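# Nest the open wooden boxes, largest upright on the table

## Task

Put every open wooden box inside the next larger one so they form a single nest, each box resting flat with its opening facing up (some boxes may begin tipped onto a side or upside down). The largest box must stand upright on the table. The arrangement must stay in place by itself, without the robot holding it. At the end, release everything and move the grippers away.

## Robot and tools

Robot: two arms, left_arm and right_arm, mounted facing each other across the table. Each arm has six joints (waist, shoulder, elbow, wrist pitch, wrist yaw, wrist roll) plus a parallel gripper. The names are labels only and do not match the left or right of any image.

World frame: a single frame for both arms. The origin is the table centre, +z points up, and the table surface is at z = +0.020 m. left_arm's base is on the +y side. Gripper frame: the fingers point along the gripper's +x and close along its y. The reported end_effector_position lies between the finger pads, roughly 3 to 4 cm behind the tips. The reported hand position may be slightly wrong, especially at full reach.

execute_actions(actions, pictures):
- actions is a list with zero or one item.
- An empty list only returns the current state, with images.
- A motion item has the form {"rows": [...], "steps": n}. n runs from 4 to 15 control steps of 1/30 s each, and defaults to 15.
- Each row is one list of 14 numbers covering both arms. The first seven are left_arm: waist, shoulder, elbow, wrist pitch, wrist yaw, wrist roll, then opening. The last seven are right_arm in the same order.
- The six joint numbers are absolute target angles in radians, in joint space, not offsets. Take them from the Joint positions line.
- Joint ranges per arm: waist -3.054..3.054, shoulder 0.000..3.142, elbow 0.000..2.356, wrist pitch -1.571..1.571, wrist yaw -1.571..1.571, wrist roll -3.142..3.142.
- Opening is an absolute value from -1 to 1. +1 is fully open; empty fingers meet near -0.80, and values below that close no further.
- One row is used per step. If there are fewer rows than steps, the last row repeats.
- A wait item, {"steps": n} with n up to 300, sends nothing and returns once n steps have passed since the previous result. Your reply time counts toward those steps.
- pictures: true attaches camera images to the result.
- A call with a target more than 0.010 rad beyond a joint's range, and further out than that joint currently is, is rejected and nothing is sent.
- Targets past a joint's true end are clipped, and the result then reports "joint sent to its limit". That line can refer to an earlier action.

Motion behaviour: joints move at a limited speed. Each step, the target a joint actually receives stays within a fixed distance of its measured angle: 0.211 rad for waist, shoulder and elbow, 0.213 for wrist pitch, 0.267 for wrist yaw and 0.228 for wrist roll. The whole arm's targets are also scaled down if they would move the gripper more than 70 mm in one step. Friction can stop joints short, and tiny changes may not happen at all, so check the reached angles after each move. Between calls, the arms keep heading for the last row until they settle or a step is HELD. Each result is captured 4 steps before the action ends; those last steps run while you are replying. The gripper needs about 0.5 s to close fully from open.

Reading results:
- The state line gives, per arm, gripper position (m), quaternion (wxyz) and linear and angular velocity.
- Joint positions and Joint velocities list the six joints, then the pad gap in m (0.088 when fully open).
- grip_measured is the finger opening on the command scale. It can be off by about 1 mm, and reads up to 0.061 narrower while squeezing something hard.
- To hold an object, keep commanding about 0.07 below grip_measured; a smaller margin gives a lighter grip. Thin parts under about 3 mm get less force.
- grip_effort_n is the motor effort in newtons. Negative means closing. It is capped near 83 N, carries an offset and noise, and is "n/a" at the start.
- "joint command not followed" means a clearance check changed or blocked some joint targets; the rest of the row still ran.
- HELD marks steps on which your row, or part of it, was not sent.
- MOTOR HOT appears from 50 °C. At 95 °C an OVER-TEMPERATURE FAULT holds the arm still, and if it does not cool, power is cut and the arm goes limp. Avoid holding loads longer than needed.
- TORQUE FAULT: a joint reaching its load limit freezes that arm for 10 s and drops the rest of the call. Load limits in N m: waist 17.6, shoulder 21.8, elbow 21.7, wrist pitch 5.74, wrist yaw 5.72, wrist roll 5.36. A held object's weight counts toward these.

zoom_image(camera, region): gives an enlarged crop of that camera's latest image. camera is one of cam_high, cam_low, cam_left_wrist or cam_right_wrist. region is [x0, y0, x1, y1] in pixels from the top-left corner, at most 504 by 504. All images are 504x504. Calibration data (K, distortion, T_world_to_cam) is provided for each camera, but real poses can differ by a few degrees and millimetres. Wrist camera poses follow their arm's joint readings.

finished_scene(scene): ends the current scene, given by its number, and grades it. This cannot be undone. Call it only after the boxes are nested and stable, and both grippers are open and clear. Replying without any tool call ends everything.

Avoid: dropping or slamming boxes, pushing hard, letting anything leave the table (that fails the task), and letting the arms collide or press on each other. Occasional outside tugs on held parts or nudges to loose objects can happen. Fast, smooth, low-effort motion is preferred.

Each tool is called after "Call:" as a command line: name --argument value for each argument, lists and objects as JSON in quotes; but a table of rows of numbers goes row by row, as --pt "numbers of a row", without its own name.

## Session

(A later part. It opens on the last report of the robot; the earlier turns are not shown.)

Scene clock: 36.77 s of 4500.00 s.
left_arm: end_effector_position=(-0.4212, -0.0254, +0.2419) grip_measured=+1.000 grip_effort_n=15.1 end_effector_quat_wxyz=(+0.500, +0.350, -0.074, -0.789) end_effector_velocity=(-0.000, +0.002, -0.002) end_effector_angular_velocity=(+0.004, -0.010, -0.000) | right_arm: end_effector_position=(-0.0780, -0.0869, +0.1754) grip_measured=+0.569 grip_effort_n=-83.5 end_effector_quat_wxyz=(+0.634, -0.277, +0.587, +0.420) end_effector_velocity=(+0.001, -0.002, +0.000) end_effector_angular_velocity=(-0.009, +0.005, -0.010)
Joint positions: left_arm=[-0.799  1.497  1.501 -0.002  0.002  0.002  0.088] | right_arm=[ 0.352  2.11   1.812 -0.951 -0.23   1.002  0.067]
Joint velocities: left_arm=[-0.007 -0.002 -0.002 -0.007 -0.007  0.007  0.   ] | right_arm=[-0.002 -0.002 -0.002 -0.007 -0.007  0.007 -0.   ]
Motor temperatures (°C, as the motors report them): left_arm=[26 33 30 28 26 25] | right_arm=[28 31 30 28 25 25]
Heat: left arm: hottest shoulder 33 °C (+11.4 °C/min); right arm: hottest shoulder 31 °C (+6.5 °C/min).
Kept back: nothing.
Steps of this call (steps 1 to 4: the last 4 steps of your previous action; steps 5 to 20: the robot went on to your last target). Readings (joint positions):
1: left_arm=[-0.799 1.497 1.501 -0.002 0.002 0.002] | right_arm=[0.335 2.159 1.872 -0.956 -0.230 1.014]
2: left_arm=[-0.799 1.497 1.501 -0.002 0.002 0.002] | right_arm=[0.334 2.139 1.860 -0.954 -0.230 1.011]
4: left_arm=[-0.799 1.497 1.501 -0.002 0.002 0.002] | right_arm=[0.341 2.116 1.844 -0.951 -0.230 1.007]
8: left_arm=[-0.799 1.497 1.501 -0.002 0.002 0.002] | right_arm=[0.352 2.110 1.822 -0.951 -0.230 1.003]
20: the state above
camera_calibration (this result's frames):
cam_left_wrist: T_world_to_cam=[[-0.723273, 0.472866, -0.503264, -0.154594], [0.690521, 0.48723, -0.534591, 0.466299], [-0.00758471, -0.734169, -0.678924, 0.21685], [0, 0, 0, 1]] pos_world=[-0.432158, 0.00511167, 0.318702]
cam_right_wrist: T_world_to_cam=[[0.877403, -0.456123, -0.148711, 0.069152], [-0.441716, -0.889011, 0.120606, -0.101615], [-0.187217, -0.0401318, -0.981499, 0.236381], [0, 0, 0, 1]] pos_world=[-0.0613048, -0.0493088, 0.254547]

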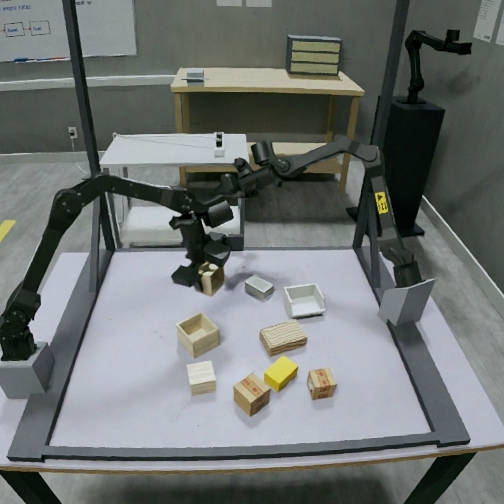

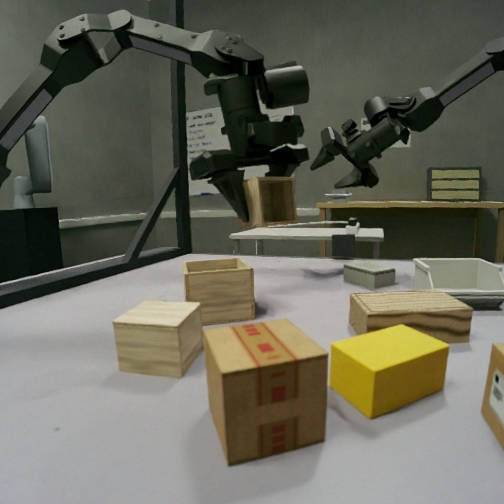

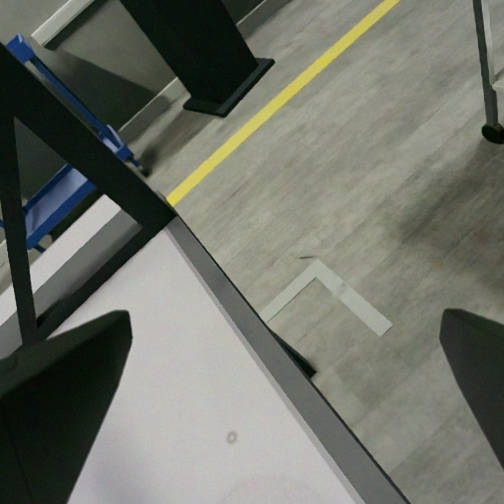

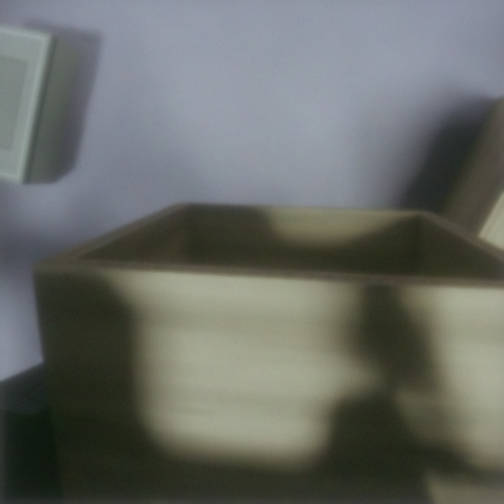

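Call:
execute_actions --actions '[{"rows":[[-0.8,1.5,1.5,0,0,0,1,0.6,2.2,1.2,0.6,0,0.25,0.45]]}]'

Call:
execute_actions --actions '[{"steps":25}]'

Call:
execute_actions --actions '[{"rows":[[-0.8,1.5,1.5,0,0,0,1,0.6,2.3,0.9,1.45,0,0.25,0.45]]}]'

Call:
execute_actions --actions '[{"rows":[[-0.8,1.5,1.5,0,0,0,1,0.6,2.45,0.875,1.55,0,0.25,0.45]]}]'

Call:
execute_actions --actions '[{"steps":10}]' --pictures true

Scene clock: 37.43 s of 4500.00 s.
left_arm: end_effector_position=(-0.4212, -0.0254, +0.2419) grip_measured=+1.000 grip_effort_n=15.1 end_effector_quat_wxyz=(+0.500, +0.350, -0.074, -0.789) end_effector_velocity=(-0.000, +0.002, -0.002) end_effector_angular_velocity=(+0.013, +0.005, -0.000) | right_arm: end_effector_position=(-0.1029, -0.1276, +0.0641) grip_measured=+0.554 grip_effort_n=-83.5 end_effector_quat_wxyz=(+0.573, -0.458, +0.394, +0.553) end_effector_velocity=(+0.040, -0.012, -0.094) end_effector_angular_velocity=(+0.439, -0.229, +1.826)
Joint positions: left_arm=[-0.799  1.497  1.501 -0.002  0.002  0.002  0.088] | right_arm=[ 0.565  2.16   1.497 -0.567 -0.024  0.611  0.066]
Joint velocities: left_arm=[-0.002 -0.002 -0.002 -0.007  0.007 -0.007  0.   ] | right_arm=[ 0.046 -0.281 -1.096  1.443  0.154 -1.722 -0.007]
Motor temperatures (°C, as the motors report them): left_arm=[26 33 30 28 26 25] | right_arm=[28 31 30 28 25 25]
Heat: left arm: hottest shoulder 33 °C (+11.2 °C/min); right arm: hottest shoulder 31 °C (+6.4 °C/min).
Steps of this call (steps 1 to 9: the robot went on to your last target; steps 10 to 20: the first 11 steps of this action). Readings (joint positions):
10: left_arm=[-0.799 1.497 1.501 -0.002 0.002 0.002] | right_arm=[0.356 2.110 1.800 -0.934 -0.214 0.983]
11: left_arm=[-0.799 1.497 1.501 -0.002 0.002 0.002] | right_arm=[0.369 2.110 1.778 -0.898 -0.177 0.951]
13: left_arm=[-0.799 1.497 1.501 -0.002 0.002 0.002] | right_arm=[0.414 2.117 1.735 -0.842 -0.134 0.891]
17: left_arm=[-0.799 1.497 1.501 -0.002 0.002 0.002] | right_arm=[0.518 2.150 1.616 -0.709 -0.072 0.750]
20: the state above

Scene clock: 38.27 s of 4500.00 s.
left_arm: end_effector_position=(-0.4212, -0.0254, +0.2419) grip_measured=+1.000 grip_effort_n=15.1 end_effector_quat_wxyz=(+0.500, +0.350, -0.074, -0.789) end_effector_velocity=(-0.002, +0.001, +0.004) end_effector_angular_velocity=(-0.014, -0.001, -0.006) | right_arm: end_effector_position=(-0.1775, -0.0647, +0.0888) grip_measured=+0.553 grip_effort_n=-83.5 end_effector_quat_wxyz=(+0.482, -0.253, +0.126, +0.830) end_effector_velocity=(-0.035, +0.021, +0.058) end_effector_angular_velocity=(+0.249, +0.178, +0.094)
Joint positions: left_arm=[-0.799  1.497  1.501 -0.002  0.002  0.002  0.088] | right_arm=[ 0.6    2.192  1.207  0.567 -0.001  0.253  0.066]
Joint velocities: left_arm=[-0.002 -0.007 -0.002  0.007 -0.007  0.007  0.   ] | right_arm=[-0.002 -0.007 -0.002  0.315 -0.007 -0.022 -0.   ]
Motor temperatures (°C, as the motors report them): left_arm=[26 33 30 28 26 25] | right_arm=[28 31 30 28 25 25]
Heat: left arm: hottest shoulder 33 °C (+11.0 °C/min); right arm: hottest shoulder 31 °C (+6.3 °C/min).
Kept back: nothing.
Steps of this call (steps 1 to 4: the last 4 steps of your previous action; steps 5 to 25: the robot went on to your last target). Readings (joint positions):
1: left_arm=[-0.799 1.497 1.501 -0.002 0.002 0.002] | right_arm=[0.567 2.149 1.462 -0.514 -0.021 0.557]
2: left_arm=[-0.799 1.497 1.501 -0.002 0.002 0.002] | right_arm=[0.566 2.139 1.428 -0.464 -0.021 0.508]
4: left_arm=[-0.799 1.497 1.501 -0.002 0.002 0.002] | right_arm=[0.566 2.120 1.370 -0.369 -0.017 0.420]
8: left_arm=[-0.799 1.497 1.501 -0.002 0.002 0.002] | right_arm=[0.566 2.109 1.288 -0.161 -0.006 0.308]
25: the state above

Scene clock: 38.63 s of 4500.00 s.
left_arm: end_effector_position=(-0.4212, -0.0254, +0.2419) grip_measured=+1.000 grip_effort_n=15.1 end_effector_quat_wxyz=(+0.500, +0.350, -0.074, -0.789) end_effector_velocity=(+0.003, -0.000, +0.000) end_effector_angular_velocity=(-0.005, -0.002, +0.021) | right_arm: end_effector_position=(-0.1395, -0.0958, +0.0620) grip_measured=+0.553 grip_effort_n=-83.5 end_effector_quat_wxyz=(+0.478, -0.192, +0.095, +0.852) end_effector_velocity=(+0.012, -0.044, +0.031) end_effector_angular_velocity=(+0.512, +0.399, +0.192)
Joint positions: left_arm=[-0.799  1.497  1.501 -0.002  0.002  0.002  0.088] | right_arm=[0.594 2.271 0.939 1.058 0.003 0.251 0.066]
Joint velocities: left_arm=[-0.002 -0.002 -0.002 -0.007 -0.022 -0.007  0.   ] | right_arm=[ 0.017  0.256 -0.364  1.297 -0.007 -0.007 -0.   ]
Motor temperatures (°C, as the motors report them): left_arm=[26 33 30 28 26 25] | right_arm=[28 31 30 28 25 25]
Heat: left arm: hottest shoulder 33 °C (+10.9 °C/min); right arm: hottest shoulder 31 °C (+6.2 °C/min).
Steps of this call (steps 1 to 11: the first 11 steps of this action). Readings (joint positions):
1: left_arm=[-0.799 1.497 1.501 -0.002 0.002 0.002] | right_arm=[0.600 2.196 1.197 0.593 -0.001 0.253]
2: left_arm=[-0.799 1.497 1.501 -0.002 0.002 0.002] | right_arm=[0.600 2.200 1.172 0.641 -0.001 0.253]
4: left_arm=[-0.799 1.497 1.501 -0.002 0.002 0.002] | right_arm=[0.600 2.216 1.111 0.711 -0.001 0.253]
8: left_arm=[-0.799 1.497 1.501 -0.002 0.002 0.002] | right_arm=[0.594 2.248 0.986 0.920 0.003 0.252]
11: the state above

Scene clock: 39.13 s of 4500.00 s.
left_arm: end_effector_position=(-0.4212, -0.0254, +0.2419) grip_measured=+1.000 grip_effort_n=15.1 end_effector_quat_wxyz=(+0.500, +0.350, -0.074, -0.789) end_effector_velocity=(-0.001, +0.000, -0.002) end_effector_angular_velocity=(+0.006, +0.010, -0.005) | right_arm: end_effector_position=(-0.1328, -0.1084, +0.0654) grip_measured=+0.553 grip_effort_n=-83.5 end_effector_quat_wxyz=(+0.459, -0.087, +0.044, +0.883) end_effector_velocity=(-0.016, -0.001, +0.044) end_effector_angular_velocity=(+0.163, +0.121, +0.063)
Joint positions: left_arm=[-0.799  1.497  1.501 -0.002  0.002  0.002  0.088] | right_arm=[0.597 2.438 0.877 1.533 0.003 0.251 0.066]
Joint velocities: left_arm=[-0.002  0.002 -0.002  0.007  0.007 -0.007  0.   ] | right_arm=[ 0.002 -0.002 -0.002  0.212 -0.007 -0.007  0.   ]
Motor temperatures (°C, as the motors report them): left_arm=[26 33 30 28 26 25] | right_arm=[28 31 30 28 25 25]
Heat: left arm: hottest shoulder 33 °C (+10.7 °C/min); right arm: hottest shoulder 31 °C (+6.1 °C/min).
Steps of this call (steps 1 to 4: the last 4 steps of your previous action; steps 5 to 15: the first 11 steps of this action). Readings (joint positions):
5: left_arm=[-0.799 1.497 1.501 -0.002 0.002 0.002] | right_arm=[0.597 2.308 0.906 1.302 0.003 0.251]
6: left_arm=[-0.799 1.497 1.501 -0.002 0.002 0.002] | right_arm=[0.597 2.327 0.907 1.367 0.003 0.251]
8: left_arm=[-0.799 1.497 1.501 -0.002 0.002 0.002] | right_arm=[0.597 2.369 0.903 1.438 0.003 0.251]
12: left_arm=[-0.799 1.497 1.501 -0.002 0.002 0.002] | right_arm=[0.597 2.432 0.878 1.506 0.003 0.251]
15: the state above

Scene clock: 39.47 s of 4500.00 s.
left_arm: end_effector_position=(-0.4212, -0.0254, +0.2419) grip_measured=+1.000 grip_effort_n=15.1 end_effector_quat_wxyz=(+0.500, +0.350, -0.074, -0.789) end_effector_velocity=(-0.000, +0.001, +0.001) end_effector_angular_velocity=(+0.001, +0.004, +0.008) | right_arm: end_effector_position=(-0.1335, -0.1084, +0.0678) grip_measured=+0.553 grip_effort_n=-83.5 end_effector_quat_wxyz=(+0.458, -0.081, +0.041, +0.884) end_effector_velocity=(+0.002, -0.001, -0.006) end_effector_angular_velocity=(-0.023, -0.010, -0.013)
Joint positions: left_arm=[-0.799  1.497  1.501 -0.002  0.002  0.002  0.088] | right_arm=[0.597 2.439 0.877 1.546 0.003 0.251 0.066]
Joint velocities: left_arm=[-0.002 -0.002  0.002 -0.007 -0.007 -0.007  0.   ] | right_arm=[ 0.002  0.002 -0.002 -0.022  0.007  0.007 -0.   ]
Motor temperatures (°C, as the motors report them): left_arm=[26 33 30 28 26 25] | right_arm=[28 31 30 28 25 25]
Heat: left arm: hottest shoulder 33 °C (+10.6 °C/min); right arm: hottest shoulder 31 °C (+6.1 °C/min).
Kept back: nothing.
Steps of this call (steps 1 to 4: the last 4 steps of your previous action; steps 5 to 10: the robot went on to your last target). Readings (joint positions):
1: left_arm=[-0.799 1.497 1.501 -0.002 0.002 0.002] | right_arm=[0.597 2.438 0.877 1.540 0.003 0.251]
2: left_arm=[-0.799 1.497 1.501 -0.002 0.002 0.002] | right_arm=[0.597 2.438 0.877 1.542 0.003 0.251]
4: left_arm=[-0.799 1.497 1.501 -0.002 0.002 0.002] | right_arm=[0.597 2.439 0.877 1.542 0.003 0.251]
8: left_arm=[-0.799 1.497 1.501 -0.002 0.002 0.002] | right_arm=[0.597 2.439 0.877 1.546 0.003 0.251]
10: the state above
camera_calibration (this result's frames):
cam_left_wrist: T_world_to_cam=[[-0.723273, 0.472866, -0.503264, -0.154594], [0.690521, 0.48723, -0.534591, 0.466299], [-0.00758471, -0.734169, -0.678924, 0.21685], [0, 0, 0, 1]] pos_world=[-0.432158, 0.00511167, 0.318702]
cam_right_wrist: T_world_to_cam=[[0.803421, 0.594105, 0.0394075, 0.183322], [0.298178, -0.344178, -0.890299, 0.0941379], [-0.515368, 0.727035, -0.453668, 0.123052], [0, 0, 0, 1]] pos_world=[-0.111938, -0.165976, 0.132411]

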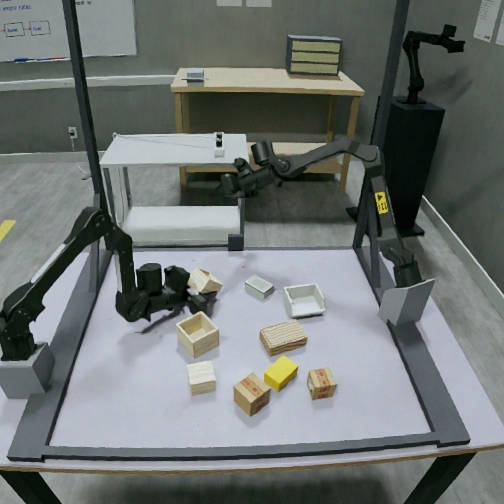

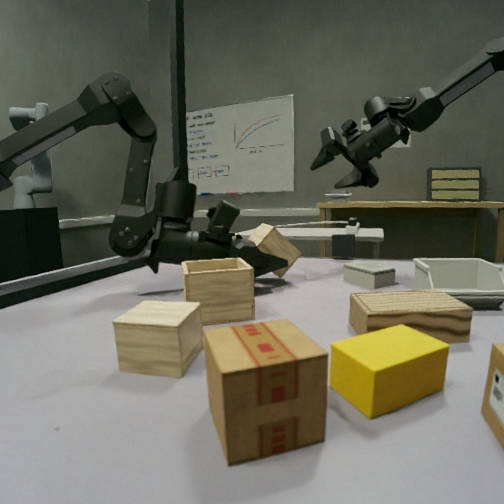

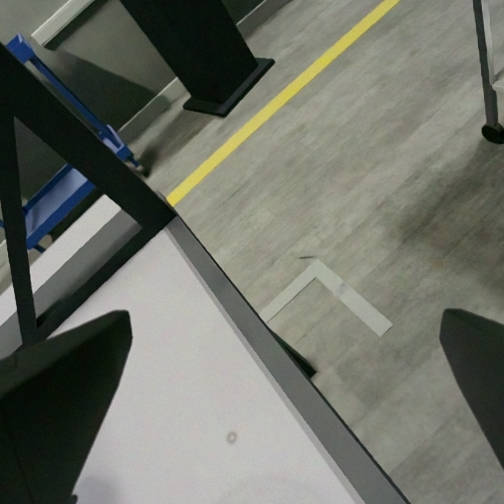

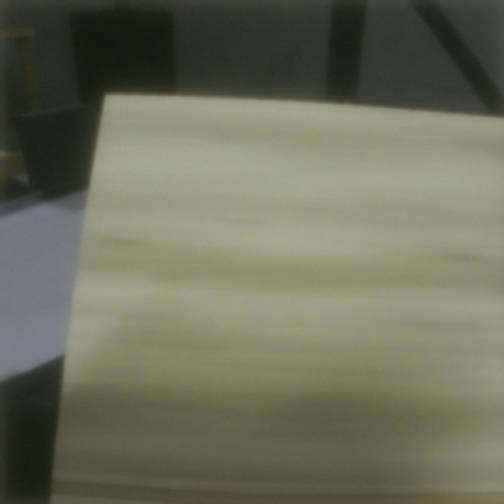

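Call:
zoom_image --camera "cam_low" --region '[180,190,340,300]'

Call:
zoom_image --camera "cam_high" --region '[130,240,290,340]'

Region (180, 190, 340, 300) of cam_low's 504x504 image, scaled by 3.150, with more detail than that image has; it fills the top 346 rows of this view, and the rest is white.

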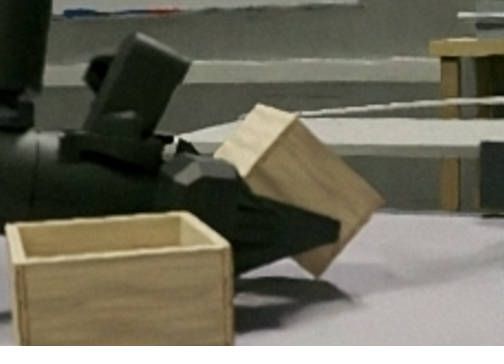

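Region (130, 240, 290, 340) of cam_high's 504x504 image, scaled by 3.150, with more detail than that image has; it fills the top 315 rows of this view, and the rest is white.

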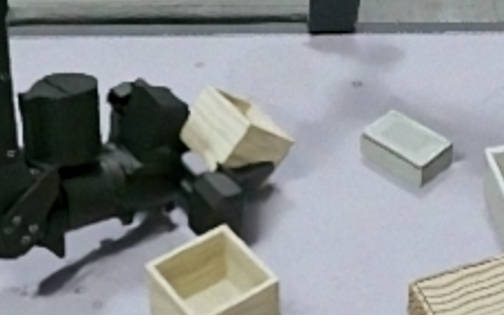

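Call:
execute_actions --actions '[{"rows":[[-0.8,1.5,1.5,0,0,0,1,0.6,2.43,0.84,1.56,0,0.25,0.5],[-0.8,1.5,1.5,0,0,0,1,0.6,2.42,0.82,1.56,0,0.25,0.5],[-0.8,1.5,1.5,0,0,0,1,0.6,2.41,0.80,1.56,0,0.25,0.5],[-0.8,1.5,1.5,0,0,0,1,0.6,2.40,0.78,1.56,0,0.25,0.5],[-0.8,1.5,1.5,0,0,0,1,0.6,2.39,0.76,1.56,0,0.25,0.5],[-0.8,1.5,1.5,0,0,0,1,0.6,2.38,0.75,1.56,0,0.25,0.5]]}]'

Call:
execute_actions --actions '[{"steps":10}]' --pictures true

Scene clock: 40.40 s of 4500.00 s.
left_arm: end_effector_position=(-0.4212, -0.0254, +0.2419) grip_measured=+1.000 grip_effort_n=15.1 end_effector_quat_wxyz=(+0.500, +0.350, -0.074, -0.789) end_effector_velocity=(+0.001, +0.001, -0.001) end_effector_angular_velocity=(+0.000, -0.011, +0.004) | right_arm: end_effector_position=(-0.1162, -0.1286, +0.0631) grip_measured=+0.553 grip_effort_n=-83.5 end_effector_quat_wxyz=(+0.463, -0.108, +0.054, +0.878) end_effector_velocity=(+0.002, -0.009, +0.025) end_effector_angular_velocity=(+0.028, -0.004, +0.011)
Joint positions: left_arm=[-0.799  1.497  1.501 -0.002  0.002  0.002  0.088] | right_arm=[0.597 2.399 0.765 1.557 0.003 0.251 0.066]
Joint velocities: left_arm=[-0.002 -0.002 -0.002 -0.007 -0.007  0.007  0.   ] | right_arm=[-0.007 -0.09  -0.076  0.007 -0.007 -0.022 -0.   ]
Motor temperatures (°C, as the motors report them): left_arm=[26 33 30 28 26 25] | right_arm=[28 32 30 29 25 25]
Heat: left arm: hottest shoulder 33 °C (+10.4 °C/min); right arm: hottest shoulder 32 °C (+7.4 °C/min).
Steps of this call (steps 1 to 17: the robot went on to your last target; steps 18 to 28: the first 11 steps of this action). Readings (joint positions):
18: left_arm=[-0.799 1.497 1.501 -0.002 0.002 0.002] | right_arm=[0.597 2.439 0.875 1.548 0.003 0.251]
19: left_arm=[-0.799 1.497 1.501 -0.002 0.002 0.002] | right_arm=[0.597 2.439 0.868 1.552 0.003 0.251]
21: left_arm=[-0.799 1.497 1.501 -0.002 0.002 0.002] | right_arm=[0.597 2.432 0.841 1.554 0.003 0.251]
25: left_arm=[-0.799 1.497 1.501 -0.002 0.002 0.002] | right_arm=[0.597 2.410 0.779 1.554 0.003 0.251]
28: the state above

Scene clock: 40.73 s of 4500.00 s.
left_arm: end_effector_position=(-0.4212, -0.0254, +0.2419) grip_measured=+1.000 grip_effort_n=15.1 end_effector_quat_wxyz=(+0.500, +0.350, -0.074, -0.789) end_effector_velocity=(+0.004, +0.000, -0.002) end_effector_angular_velocity=(-0.001, -0.004, +0.024) | right_arm: end_effector_position=(-0.1157, -0.1299, +0.0647) grip_measured=+0.553 grip_effort_n=-83.5 end_effector_quat_wxyz=(+0.463, -0.108, +0.054, +0.878) end_effector_velocity=(-0.000, -0.000, +0.001) end_effector_angular_velocity=(+0.008, -0.019, +0.009)
Joint positions: left_arm=[-0.799  1.497  1.501 -0.002  0.002  0.002  0.088] | right_arm=[0.597 2.391 0.756 1.557 0.003 0.251 0.066]
Joint velocities: left_arm=[-0.002 -0.002 -0.007 -0.007 -0.022 -0.007  0.   ] | right_arm=[-0.002 -0.007 -0.002 -0.007 -0.007 -0.022 -0.   ]
Motor temperatures (°C, as the motors report them): left_arm=[26 33 30 28 26 25] | right_arm=[28 32 30 29 25 25]
Heat: left arm: hottest shoulder 33 °C (+10.3 °C/min); right arm: hottest shoulder 32 °C (+7.4 °C/min).
Kept back: nothing.
Steps of this call (steps 1 to 4: the last 4 steps of your previous action; steps 5 to 10: the robot went on to your last target). Readings (joint positions):
1: left_arm=[-0.799 1.497 1.501 -0.002 0.002 0.002] | right_arm=[0.597 2.396 0.763 1.557 0.003 0.251]
2: left_arm=[-0.799 1.497 1.501 -0.002 0.002 0.002] | right_arm=[0.597 2.394 0.761 1.557 0.003 0.251]
4: left_arm=[-0.799 1.497 1.501 -0.002 0.002 0.002] | right_arm=[0.597 2.392 0.759 1.557 0.003 0.251]
8: left_arm=[-0.799 1.497 1.501 -0.002 0.002 0.002] | right_arm=[0.597 2.392 0.757 1.557 0.003 0.251]
10: the state above
camera_calibration (this result's frames):
cam_left_wrist: T_world_to_cam=[[-0.723273, 0.472866, -0.503264, -0.154594], [0.690521, 0.48723, -0.534591, 0.466299], [-0.00758471, -0.734169, -0.678924, 0.21685], [0, 0, 0, 1]] pos_world=[-0.432158, 0.00511167, 0.318702]
cam_right_wrist: T_world_to_cam=[[0.810849, 0.583784, 0.0414794, 0.181262], [0.325005, -0.390208, -0.861458, 0.0739374], [-0.48672, 0.711993, -0.506132, 0.151222], [0, 0, 0, 1]] pos_world=[-0.0974033, -0.184636, 0.132714]

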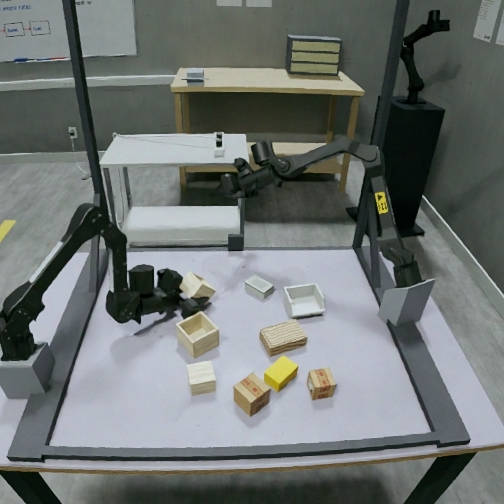

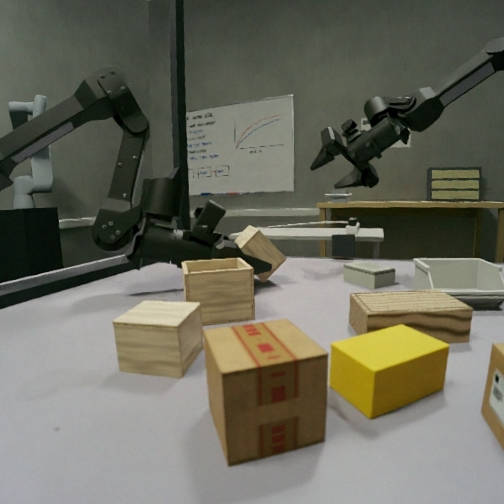

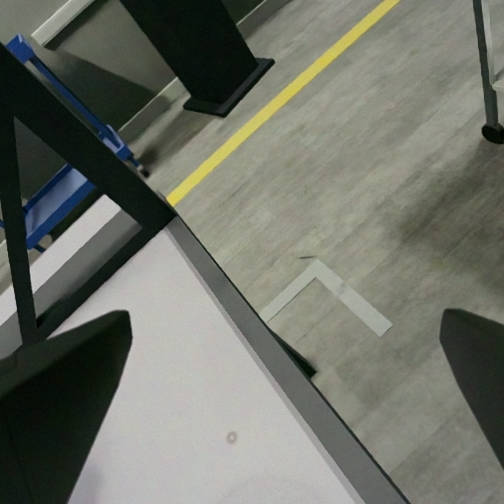

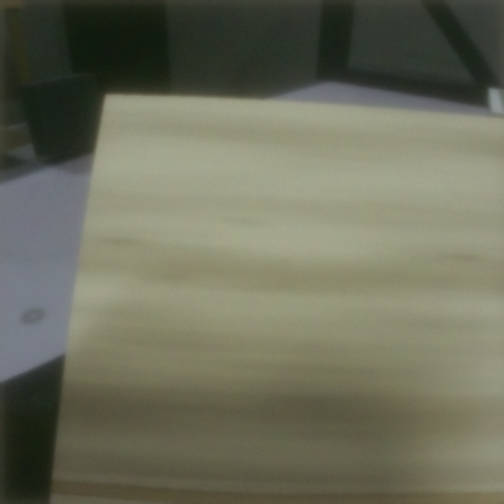

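Call:
execute_actions --actions '[{"rows":[[-0.8,1.5,1.5,0,0,0,1,0.6,2.43,0.90,1.57,0,0.25,0.5]],"steps":12}]'

Call:
execute_actions --actions '[{"rows":[[-0.8,1.5,1.5,0,0,0,1,0.6,2.43,0.90,1.57,0,0.25,1]]}]'

Call:
execute_actions --actions '[{"steps":8}]' --pictures true

Scene clock: 41.13 s of 4500.00 s.
left_arm: end_effector_position=(-0.4212, -0.0254, +0.2419) grip_measured=+1.000 grip_effort_n=15.1 end_effector_quat_wxyz=(+0.500, +0.350, -0.074, -0.789) end_effector_velocity=(-0.000, +0.001, +0.001) end_effector_angular_velocity=(+0.001, +0.004, +0.008) | right_arm: end_effector_position=(-0.1419, -0.1056, +0.0869) grip_measured=+0.553 grip_effort_n=-83.5 end_effector_quat_wxyz=(+0.452, -0.056, +0.029, +0.890) end_effector_velocity=(-0.021, +0.019, +0.018) end_effector_angular_velocity=(+0.078, +0.051, +0.020)
Joint positions: left_arm=[-0.799  1.497  1.501 -0.002  0.002  0.002  0.088] | right_arm=[0.597 2.41  0.885 1.567 0.003 0.251 0.066]
Joint velocities: left_arm=[-0.002 -0.002  0.002 -0.007 -0.007 -0.007  0.   ] | right_arm=[ 0.002  0.022  0.11   0.007  0.007 -0.007 -0.   ]
Motor temperatures (°C, as the motors report them): left_arm=[26 33 30 28 26 25] | right_arm=[28 32 30 29 25 25]
Heat: left arm: hottest shoulder 33 °C (+10.2 °C/min); right arm: hottest shoulder 32 °C (+7.3 °C/min).
joint sent to its limit (right arm) — the command would take joint 4 (wrist pitch) past its upper limit, so that joint was sent only as far as its limit.
Steps of this call (steps 1 to 4: the robot went on to your last target; steps 5 to 12: the first 8 steps of this action). Readings (joint positions):
5: left_arm=[-0.799 1.497 1.501 -0.002 0.002 0.002] | right_arm=[0.597 2.392 0.765 1.558 0.003 0.251]
6: left_arm=[-0.799 1.497 1.501 -0.002 0.002 0.002] | right_arm=[0.597 2.400 0.788 1.558 0.003 0.251]
8: left_arm=[-0.799 1.497 1.501 -0.002 0.002 0.002] | right_arm=[0.597 2.410 0.839 1.559 0.003 0.251]
12: the state above

Scene clock: 41.63 s of 4500.00 s.
left_arm: end_effector_position=(-0.4212, -0.0254, +0.2419) grip_measured=+1.000 grip_effort_n=15.1 end_effector_quat_wxyz=(+0.500, +0.350, -0.074, -0.789) end_effector_velocity=(-0.000, +0.002, -0.002) end_effector_angular_velocity=(+0.004, -0.010, -0.000) | right_arm: end_effector_position=(-0.1426, -0.1044, +0.0857) grip_measured=+0.976 grip_effort_n=18.8 end_effector_quat_wxyz=(+0.452, -0.056, +0.029, +0.890) end_effector_velocity=(-0.002, +0.001, +0.001) end_effector_angular_velocity=(+0.007, -0.004, -0.003)
Joint positions: left_arm=[-0.799  1.497  1.501 -0.002  0.002  0.002  0.088] | right_arm=[0.598 2.417 0.894 1.567 0.003 0.251 0.087]
Joint velocities: left_arm=[-0.007 -0.002 -0.002 -0.007 -0.007  0.007  0.   ] | right_arm=[ 0.002 -0.002  0.007 -0.007  0.007 -0.007  0.009]
Motor temperatures (°C, as the motors report them): left_arm=[26 33 30 28 26 25] | right_arm=[28 32 30 29 25 25]
Heat: left arm: hottest shoulder 33 °C (+10.1 °C/min); right arm: hottest shoulder 32 °C (+7.2 °C/min).
joint sent to its limit (right arm) — the command would take joint 4 (wrist pitch) past its upper limit, so that joint was sent only as far as its limit.
Steps of this call (steps 1 to 4: the last 4 steps of your previous action; steps 5 to 15: the first 11 steps of this action). Readings (joint positions):
5: left_arm=[-0.799 1.497 1.501 -0.002 0.002 0.002] | right_arm=[0.597 2.417 0.889 1.567 0.003 0.251]
6: left_arm=[-0.799 1.497 1.501 -0.002 0.002 0.002] | right_arm=[0.597 2.417 0.889 1.567 0.003 0.251]
8: left_arm=[-0.799 1.497 1.501 -0.002 0.002 0.002] | right_arm=[0.597 2.417 0.891 1.567 0.003 0.251]
12: left_arm=[-0.799 1.497 1.501 -0.002 0.002 0.002] | right_arm=[0.598 2.417 0.894 1.567 0.003 0.251]
15: the state above

Scene clock: 41.90 s of 4500.00 s.
left_arm: end_effector_position=(-0.4212, -0.0254, +0.2419) grip_measured=+1.000 grip_effort_n=15.1 end_effector_quat_wxyz=(+0.500, +0.350, -0.074, -0.789) end_effector_velocity=(+0.002, +0.000, -0.003) end_effector_angular_velocity=(+0.008, -0.001, +0.013) | right_arm: end_effector_position=(-0.1427, -0.1044, +0.0858) grip_measured=+0.996 grip_effort_n=18.4 end_effector_quat_wxyz=(+0.452, -0.055, +0.029, +0.890) end_effector_velocity=(-0.004, -0.003, +0.000) end_effector_angular_velocity=(-0.004, -0.008, +0.024)
Joint positions: left_arm=[-0.799  1.497  1.501 -0.002  0.002  0.002  0.088] | right_arm=[0.598 2.417 0.894 1.567 0.003 0.251 0.088]
Joint velocities: left_arm=[-0.002  0.002 -0.002 -0.007 -0.007 -0.007  0.   ] | right_arm=[ 0.002 -0.007 -0.002 -0.007 -0.022 -0.007  0.001]
Motor temperatures (°C, as the motors report them): left_arm=[26 33 30 28 26 25] | right_arm=[28 32 30 29 25 25]
Heat: left arm: hottest shoulder 33 °C (+10.0 °C/min); right arm: hottest shoulder 32 °C (+7.2 °C/min).
joint sent to its limit (right arm) — the command would take joint 4 (wrist pitch) past its upper limit, so that joint was sent only as far as its limit.
Kept back: nothing.
Steps of this call (steps 1 to 4: the last 4 steps of your previous action; steps 5 to 8: the robot went on to your last target). Readings (joint positions):
1: left_arm=[-0.799 1.497 1.501 -0.002 0.002 0.002] | right_arm=[0.598 2.417 0.894 1.567 0.003 0.251]
2: left_arm=[-0.799 1.497 1.501 -0.002 0.002 0.002] | right_arm=[0.598 2.417 0.894 1.567 0.003 0.251]
4: left_arm=[-0.799 1.497 1.501 -0.002 0.002 0.002] | right_arm=[0.598 2.417 0.894 1.567 0.003 0.251]
8: the state above
camera_calibration (this result's frames):
cam_left_wrist: T_world_to_cam=[[-0.723273, 0.472866, -0.503264, -0.154594], [0.690521, 0.48723, -0.534591, 0.466299], [-0.00758471, -0.734169, -0.678924, 0.21685], [0, 0, 0, 1]] pos_world=[-0.432158, 0.00511167, 0.318702]
cam_right_wrist: T_world_to_cam=[[0.795889, 0.604243, 0.0380767, 0.1877], [0.27102, -0.299329, -0.91485, 0.117191], [-0.541395, 0.738439, -0.401994, 0.116573], [0, 0, 0, 1]] pos_world=[-0.118038, -0.16442, 0.146926]

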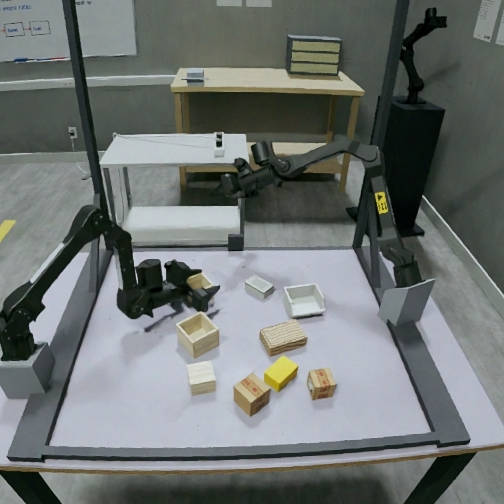

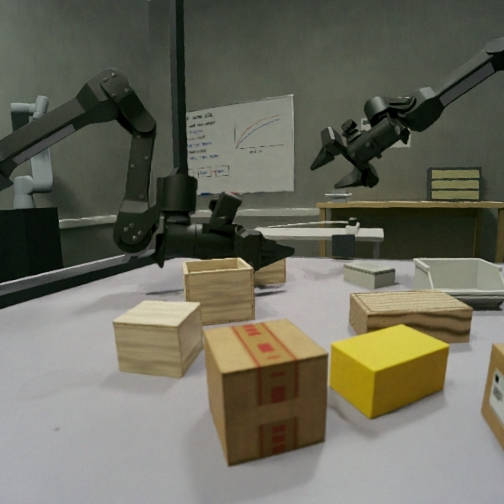

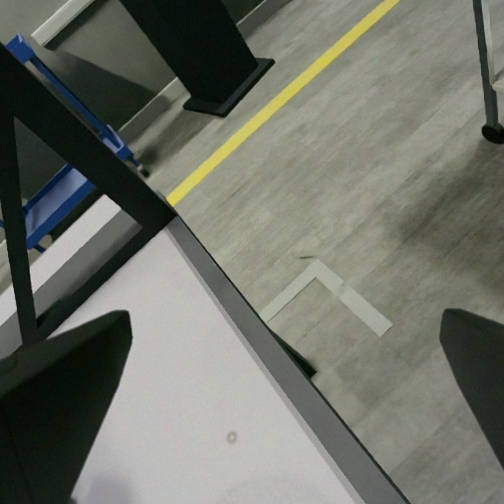

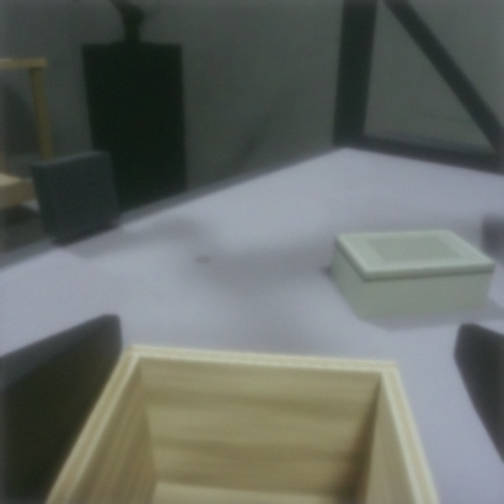

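Call:
execute_actions --actions '[{"rows":[[-0.8,1.5,1.5,0,0,0,1,0.6,2.0,0.90,1.2,0,0.25,1]]}]'

Call:
execute_actions --actions '[{"rows":[[-0.8,1.5,1.5,0,0,0,1,0.45,1.85,1.6,-0.2,-0.26,-0.1,1]]}]'

Call:
execute_actions --actions '[{"steps":30}]'

Call:
execute_actions --actions '[{"rows":[[-0.8,1.5,1.5,0,0,0,1,0.45,2.05,1.8,-1.1,-0.26,-0.1,1]]}]'

Call:
execute_actions --actions '[{"steps":15}]' --pictures true

Scene clock: 42.43 s of 4500.00 s.
left_arm: end_effector_position=(-0.4212, -0.0254, +0.2419) grip_measured=+1.000 grip_effort_n=14.7 end_effector_quat_wxyz=(+0.500, +0.350, -0.074, -0.789) end_effector_velocity=(+0.001, +0.001, -0.001) end_effector_angular_velocity=(+0.000, -0.011, +0.004) | right_arm: end_effector_position=(-0.1827, -0.1010, +0.2018) grip_measured=+0.998 grip_effort_n=18.4 end_effector_quat_wxyz=(+0.445, -0.026, +0.015, +0.895) end_effector_velocity=(-0.051, -0.015, +0.194) end_effector_angular_velocity=(+0.241, +0.162, +0.080)
Joint positions: left_arm=[-0.799  1.497  1.501 -0.002  0.002  0.002  0.088] | right_arm=[0.598 2.031 0.905 1.236 0.003 0.251 0.088]
Joint velocities: left_arm=[-0.002 -0.002 -0.002 -0.007 -0.007  0.007  0.   ] | right_arm=[-0.002 -0.457  0.056 -0.212 -0.007 -0.022 -0.   ]
Motor temperatures (°C, as the motors report them): left_arm=[26 33 30 28 26 25] | right_arm=[28 32 30 29 25 25]
Heat: left arm: hottest shoulder 33 °C (+9.9 °C/min); right arm: hottest shoulder 32 °C (+7.1 °C/min).
joint sent to its limit (right arm) — the command would take joint 4 (wrist pitch) past its upper limit, so that joint was sent only as far as its limit.
Steps of this call (steps 1 to 5: the robot went on to your last target; steps 6 to 16: the first 11 steps of this action). Readings (joint positions):
6: left_arm=[-0.799 1.497 1.501 -0.002 0.002 0.002] | right_arm=[0.598 2.400 0.894 1.541 0.003 0.251]
7: left_arm=[-0.799 1.497 1.501 -0.002 0.002 0.002] | right_arm=[0.598 2.368 0.891 1.466 0.003 0.251]
9: left_arm=[-0.799 1.497 1.501 -0.002 0.002 0.002] | right_arm=[0.598 2.289 0.891 1.376 0.003 0.251]
13: left_arm=[-0.799 1.497 1.501 -0.002 0.002 0.002] | right_arm=[0.598 2.108 0.896 1.263 0.003 0.251]
16: the state above

Scene clock: 42.93 s of 4500.00 s.
left_arm: end_effector_position=(-0.4212, -0.0254, +0.2419) grip_measured=+1.000 grip_effort_n=14.7 end_effector_quat_wxyz=(+0.500, +0.350, -0.074, -0.789) end_effector_velocity=(+0.002, +0.000, -0.003) end_effector_angular_velocity=(+0.008, -0.001, +0.013) | right_arm: end_effector_position=(-0.2071, -0.0555, +0.3254) grip_measured=+0.998 grip_effort_n=18.8 end_effector_quat_wxyz=(+0.390, -0.073, -0.141, +0.907) end_effector_velocity=(-0.129, +0.105, +0.397) end_effector_angular_velocity=(+0.399, -0.292, +0.151)
Joint positions: left_arm=[-0.799  1.497  1.501 -0.002  0.002  0.002  0.088] | right_arm=[ 0.465  1.882  1.238  0.82  -0.223 -0.048  0.088]
Joint velocities: left_arm=[-0.002  0.002 -0.002 -0.007 -0.007 -0.007  0.   ] | right_arm=[-0.164 -0.203  1.404 -1.473 -0.271 -0.432 -0.   ]
Motor temperatures (°C, as the motors report them): left_arm=[26 33 30 28 26 25] | right_arm=[28 32 30 29 25 25]
Heat: left arm: hottest shoulder 33 °C (+9.8 °C/min); right arm: hottest shoulder 32 °C (+7.0 °C/min).
Steps of this call (steps 1 to 4: the last 4 steps of your previous action; steps 5 to 15: the first 11 steps of this action). Readings (joint positions):
5: left_arm=[-0.799 1.497 1.501 -0.002 0.002 0.002] | right_arm=[0.594 2.005 0.912 1.191 -0.016 0.233]
6: left_arm=[-0.799 1.497 1.501 -0.002 0.002 0.002] | right_arm=[0.582 1.997 0.928 1.149 -0.056 0.201]
8: left_arm=[-0.799 1.497 1.501 -0.002 0.002 0.002] | right_arm=[0.549 1.974 0.974 1.093 -0.109 0.138]
12: left_arm=[-0.799 1.497 1.501 -0.002 0.002 0.002] | right_arm=[0.489 1.911 1.107 0.956 -0.185 0.012]
15: the state above

Scene clock: 43.93 s of 4500.00 s.
left_arm: end_effector_position=(-0.4212, -0.0254, +0.2419) grip_measured=+1.000 grip_effort_n=15.1 end_effector_quat_wxyz=(+0.500, +0.350, -0.074, -0.789) end_effector_velocity=(-0.000, +0.003, -0.001) end_effector_angular_velocity=(+0.017, +0.017, +0.007) | right_arm: end_effector_position=(-0.1927, -0.0609, +0.2986) grip_measured=+0.998 grip_effort_n=18.4 end_effector_quat_wxyz=(+0.390, -0.322, +0.028, +0.862) end_effector_velocity=(+0.001, -0.000, -0.004) end_effector_angular_velocity=(-0.004, -0.013, -0.003)
Joint positions: left_arm=[-0.799  1.497  1.501 -0.002  0.002  0.002  0.088] | right_arm=[ 0.452  1.842  1.591 -0.194 -0.255 -0.098  0.088]
Joint velocities: left_arm=[-0.002 -0.007 -0.007 -0.007  0.007 -0.022  0.   ] | right_arm=[ 0.002  0.002 -0.002 -0.007  0.007 -0.007 -0.   ]
Motor temperatures (°C, as the motors report them): left_arm=[26 34 30 28 26 25] | right_arm=[28 32 30 29 25 25]
Heat: left arm: hottest shoulder 34 °C (+10.9 °C/min); right arm: hottest shoulder 32 °C (+6.8 °C/min).
Kept back: nothing.
Steps of this call (steps 1 to 4: the last 4 steps of your previous action; steps 5 to 30: the robot went on to your last target). Readings (joint positions):
1: left_arm=[-0.799 1.497 1.501 -0.002 0.002 0.002] | right_arm=[0.460 1.876 1.285 0.770 -0.231 -0.061]
2: left_arm=[-0.799 1.497 1.501 -0.002 0.002 0.002] | right_arm=[0.457 1.872 1.333 0.722 -0.236 -0.071]
4: left_arm=[-0.799 1.497 1.501 -0.002 0.002 0.002] | right_arm=[0.454 1.866 1.428 0.624 -0.244 -0.083]
8: left_arm=[-0.799 1.497 1.501 -0.002 0.002 0.002] | right_arm=[0.453 1.849 1.555 0.437 -0.252 -0.093]
30: the state above

Scene clock: 44.30 s of 4500.00 s.
left_arm: end_effector_position=(-0.4212, -0.0254, +0.2419) grip_measured=+1.000 grip_effort_n=15.1 end_effector_quat_wxyz=(+0.500, +0.350, -0.074, -0.789) end_effector_velocity=(+0.001, +0.001, -0.001) end_effector_angular_velocity=(-0.002, -0.001, +0.018) | right_arm: end_effector_position=(-0.1491, -0.0822, +0.1986) grip_measured=+0.998 grip_effort_n=17.9 end_effector_quat_wxyz=(+0.368, -0.504, +0.192, +0.758) end_effector_velocity=(+0.167, -0.207, -0.147) end_effector_angular_velocity=(-1.218, -0.688, -0.385)
Joint positions: left_arm=[-0.799  1.497  1.501 -0.002  0.002  0.002  0.088] | right_arm=[ 0.451  2.038  1.771 -0.713 -0.258 -0.098  0.088]
Joint velocities: left_arm=[-0.007 -0.002 -0.002 -0.007 -0.022 -0.007  0.   ] | right_arm=[-0.007  0.076  0.051 -1.429 -0.007 -0.007 -0.   ]
Motor temperatures (°C, as the motors report them): left_arm=[26 34 30 28 26 25] | right_arm=[28 32 30 29 25 25]
Heat: left arm: hottest shoulder 34 °C (+10.8 °C/min); right arm: hottest shoulder 32 °C (+6.8 °C/min).
Steps of this call (steps 1 to 11: the first 11 steps of this action). Readings (joint positions):
1: left_arm=[-0.799 1.497 1.501 -0.002 0.002 0.002] | right_arm=[0.452 1.860 1.611 -0.227 -0.256 -0.098]
2: left_arm=[-0.799 1.497 1.501 -0.002 0.002 0.002] | right_arm=[0.452 1.890 1.663 -0.275 -0.258 -0.098]
4: left_arm=[-0.799 1.497 1.501 -0.002 0.002 0.002] | right_arm=[0.451 1.952 1.741 -0.361 -0.258 -0.098]
8: left_arm=[-0.799 1.497 1.501 -0.002 0.002 0.002] | right_arm=[0.451 2.018 1.768 -0.564 -0.258 -0.098]
11: the state above

Scene clock: 44.80 s of 4500.00 s.
left_arm: end_effector_position=(-0.4212, -0.0254, +0.2419) grip_measured=+1.000 grip_effort_n=15.1 end_effector_quat_wxyz=(+0.500, +0.350, -0.074, -0.789) end_effector_velocity=(+0.004, +0.001, +0.000) end_effector_angular_velocity=(+0.002, -0.007, +0.026) | right_arm: end_effector_position=(-0.1096, -0.1430, +0.1827) grip_measured=+0.998 grip_effort_n=17.9 end_effector_quat_wxyz=(+0.339, -0.606, +0.296, +0.656) end_effector_velocity=(+0.009, -0.019, -0.001) end_effector_angular_velocity=(-0.090, -0.027, -0.018)
Joint positions: left_arm=[-0.799  1.497  1.501 -0.002  0.002  0.002  0.088] | right_arm=[ 0.451  2.039  1.79  -1.091 -0.258 -0.098  0.088]
Joint velocities: left_arm=[-0.002 -0.007 -0.002 -0.022 -0.022 -0.007  0.   ] | right_arm=[-0.002 -0.002 -0.002 -0.095 -0.022 -0.007 -0.   ]
Motor temperatures (°C, as the motors report them): left_arm=[26 34 30 28 26 25] | right_arm=[28 32 30 29 25 25]
Heat: left arm: hottest shoulder 34 °C (+10.7 °C/min); right arm: hottest shoulder 32 °C (+6.7 °C/min).
Kept back: nothing.
Steps of this call (steps 1 to 4: the last 4 steps of your previous action; steps 5 to 15: the robot went on to your last target). Readings (joint positions):
1: left_arm=[-0.799 1.497 1.501 -0.002 0.002 0.002] | right_arm=[0.451 2.039 1.773 -0.762 -0.258 -0.098]
2: left_arm=[-0.799 1.497 1.501 -0.002 0.002 0.002] | right_arm=[0.451 2.039 1.776 -0.811 -0.258 -0.098]
4: left_arm=[-0.799 1.497 1.501 -0.002 0.002 0.002] | right_arm=[0.451 2.039 1.784 -0.908 -0.258 -0.098]
8: left_arm=[-0.799 1.497 1.501 -0.002 0.002 0.002] | right_arm=[0.451 2.039 1.789 -1.041 -0.258 -0.098]
15: the state above
camera_calibration (this result's frames):
cam_left_wrist: T_world_to_cam=[[-0.723273, 0.472866, -0.503264, -0.154594], [0.690521, 0.48723, -0.534591, 0.466299], [-0.00758471, -0.734169, -0.678924, 0.21685], [0, 0, 0, 1]] pos_world=[-0.432158, 0.00511167, 0.318702]
cam_right_wrist: T_world_to_cam=[[0.777137, 0.629206, 0.0125861, 0.187151], [0.615041, -0.763576, 0.196664, -0.0463922], [0.133353, -0.145094, -0.98039, 0.255305], [0, 0, 0, 1]] pos_world=[-0.150954, -0.116137, 0.257066]

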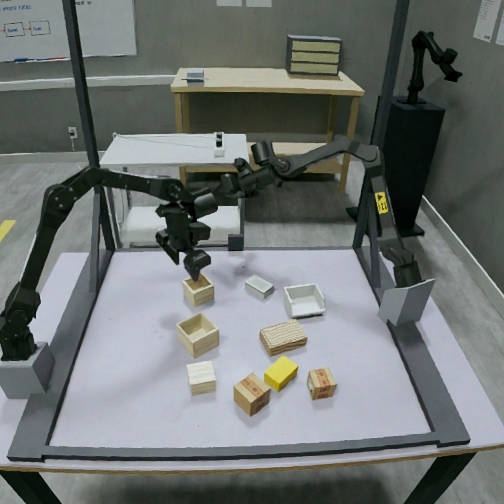

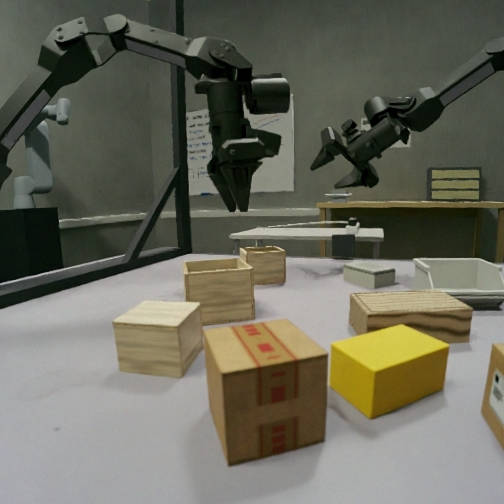

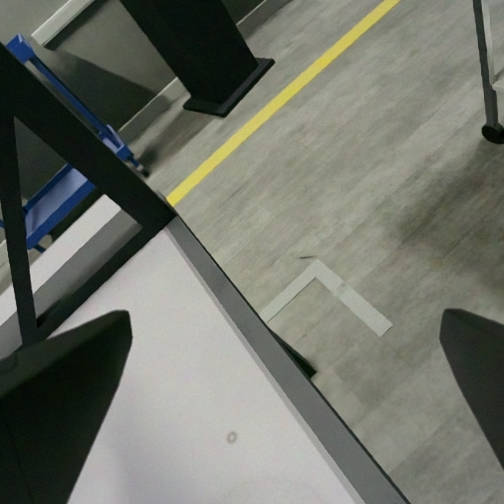

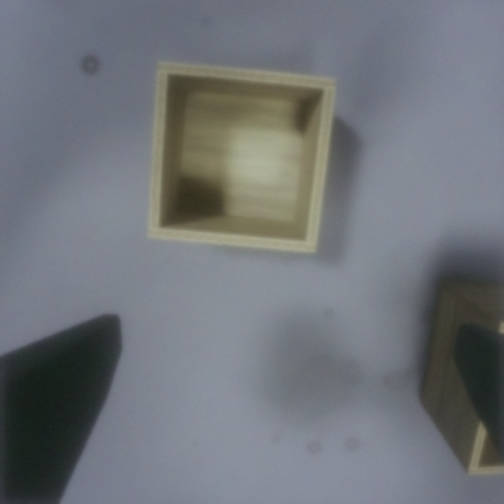

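Call:
execute_actions --actions '[{"rows":[[-0.8,1.5,1.5,0,0,0,1,0.51,2.18,1.95,-1.19,-0.254,1.57,0.0]]}]'

Call:
execute_actions --actions '[{"steps":35}]' --pictures true

Scene clock: 45.87 s of 4500.00 s.
left_arm: end_effector_position=(-0.4212, -0.0254, +0.2419) grip_measured=+1.000 grip_effort_n=15.1 end_effector_quat_wxyz=(+0.500, +0.350, -0.074, -0.789) end_effector_velocity=(-0.003, +0.000, -0.000) end_effector_angular_velocity=(+0.006, +0.024, -0.000) | right_arm: end_effector_position=(-0.1313, -0.1475, +0.1596) grip_measured=+0.054 grip_effort_n=-12.8 end_effector_quat_wxyz=(+0.473, -0.527, +0.469, +0.528) end_effector_velocity=(-0.002, +0.012, +0.008) end_effector_angular_velocity=(+0.028, +0.013, -1.581)
Joint positions: left_arm=[-0.799  1.497  1.501 -0.002  0.002  0.002  0.088] | right_arm=[ 0.51   2.163  1.93  -1.184 -0.258  0.464  0.042]
Joint velocities: left_arm=[-0.002  0.002  0.002  0.007  0.007 -0.022  0.   ] | right_arm=[-0.012  0.022  0.066 -0.022  0.007  1.575 -0.026]
Motor temperatures (°C, as the motors report them): left_arm=[26 34 30 28 26 25] | right_arm=[28 33 30 29 25 25]
Heat: left arm: hottest shoulder 34 °C (+10.5 °C/min); right arm: hottest shoulder 33 °C (+7.8 °C/min).
Steps of this call (steps 1 to 15: the robot went on to your last target; steps 16 to 21: nothing new was sent; steps 22 to 32: the first 11 steps of this action). Readings (joint positions):
22: left_arm=[-0.799 1.497 1.501 -0.002 0.002 0.002] | right_arm=[0.453 2.052 1.806 -1.118 -0.258 -0.066]
23: left_arm=[-0.799 1.497 1.501 -0.002 0.002 0.002] | right_arm=[0.459 2.074 1.843 -1.141 -0.258 -0.010]
25: left_arm=[-0.799 1.497 1.501 -0.002 0.002 0.002] | right_arm=[0.478 2.116 1.896 -1.148 -0.258 0.095]
29: left_arm=[-0.799 1.497 1.501 -0.002 0.002 0.002] | right_arm=[0.507 2.155 1.922 -1.178 -0.258 0.306]
32: the state above

Scene clock: 47.03 s of 4500.00 s.
left_arm: end_effector_position=(-0.4212, -0.0254, +0.2419) grip_measured=+1.000 grip_effort_n=15.1 end_effector_quat_wxyz=(+0.500, +0.350, -0.074, -0.789) end_effector_velocity=(-0.001, +0.000, +0.001) end_effector_angular_velocity=(-0.010, -0.004, -0.003) | right_arm: end_effector_position=(-0.1326, -0.1465, +0.1617) grip_measured=+0.003 grip_effort_n=-15.6 end_effector_quat_wxyz=(+0.678, -0.200, +0.677, +0.206) end_effector_velocity=(+0.000, -0.001, +0.002) end_effector_angular_velocity=(-0.005, +0.005, +0.004)
Joint positions: left_arm=[-0.799  1.497  1.501 -0.002  0.002  0.002  0.088] | right_arm=[ 0.51   2.163  1.94  -1.188 -0.258  1.567  0.039]
Joint velocities: left_arm=[-0.002 -0.002 -0.002  0.007 -0.007  0.007  0.   ] | right_arm=[-0.002 -0.002  0.002 -0.007 -0.007 -0.007  0.   ]
Motor temperatures (°C, as the motors report them): left_arm=[26 34 30 28 26 25] | right_arm=[28 33 31 29 25 25]
Heat: left arm: hottest shoulder 34 °C (+10.2 °C/min); right arm: hottest shoulder 33 °C (+7.7 °C/min).
Kept back: nothing.
Steps of this call (steps 1 to 4: the last 4 steps of your previous action; steps 5 to 35: the robot went on to your last target). Readings (joint positions):
1: left_arm=[-0.799 1.497 1.501 -0.002 0.002 0.002] | right_arm=[0.510 2.163 1.932 -1.185 -0.258 0.516]
2: left_arm=[-0.799 1.497 1.501 -0.002 0.002 0.002] | right_arm=[0.510 2.163 1.935 -1.185 -0.258 0.569]
4: left_arm=[-0.799 1.497 1.501 -0.002 0.002 0.002] | right_arm=[0.510 2.163 1.938 -1.186 -0.258 0.675]
8: left_arm=[-0.799 1.497 1.501 -0.002 0.002 0.002] | right_arm=[0.510 2.163 1.940 -1.188 -0.258 0.885]
35: the state above
camera_calibration (this result's frames):
cam_left_wrist: T_world_to_cam=[[-0.723273, 0.472866, -0.503264, -0.154594], [0.690521, 0.48723, -0.534591, 0.466299], [-0.00758471, -0.734169, -0.678924, 0.21685], [0, 0, 0, 1]] pos_world=[-0.432158, 0.00511167, 0.318702]
cam_right_wrist: T_world_to_cam=[[0.58378, -0.811612, -0.0220659, -0.0235756], [-0.775608, -0.565507, 0.280419, -0.199754], [-0.24007, -0.146588, -0.959624, 0.184136], [0, 0, 0, 1]] pos_world=[-0.0969623, -0.105104, 0.232196]

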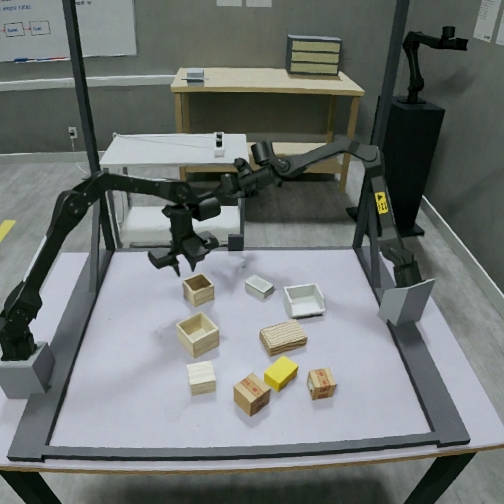

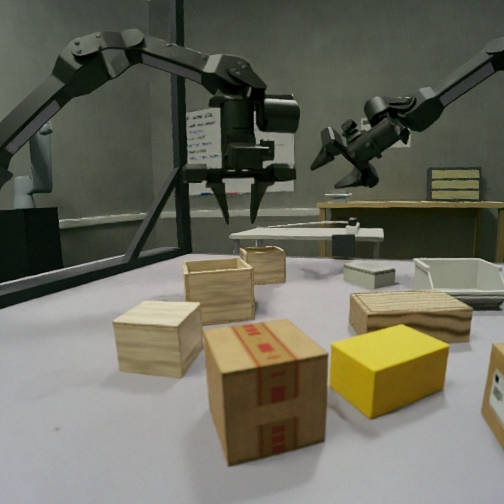

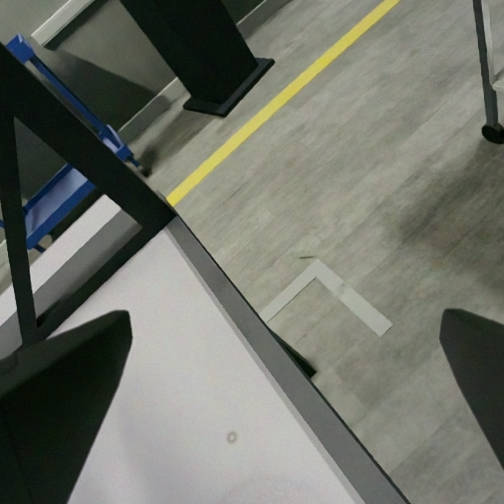

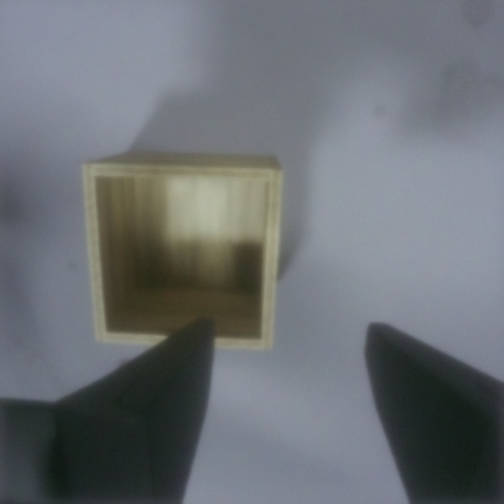

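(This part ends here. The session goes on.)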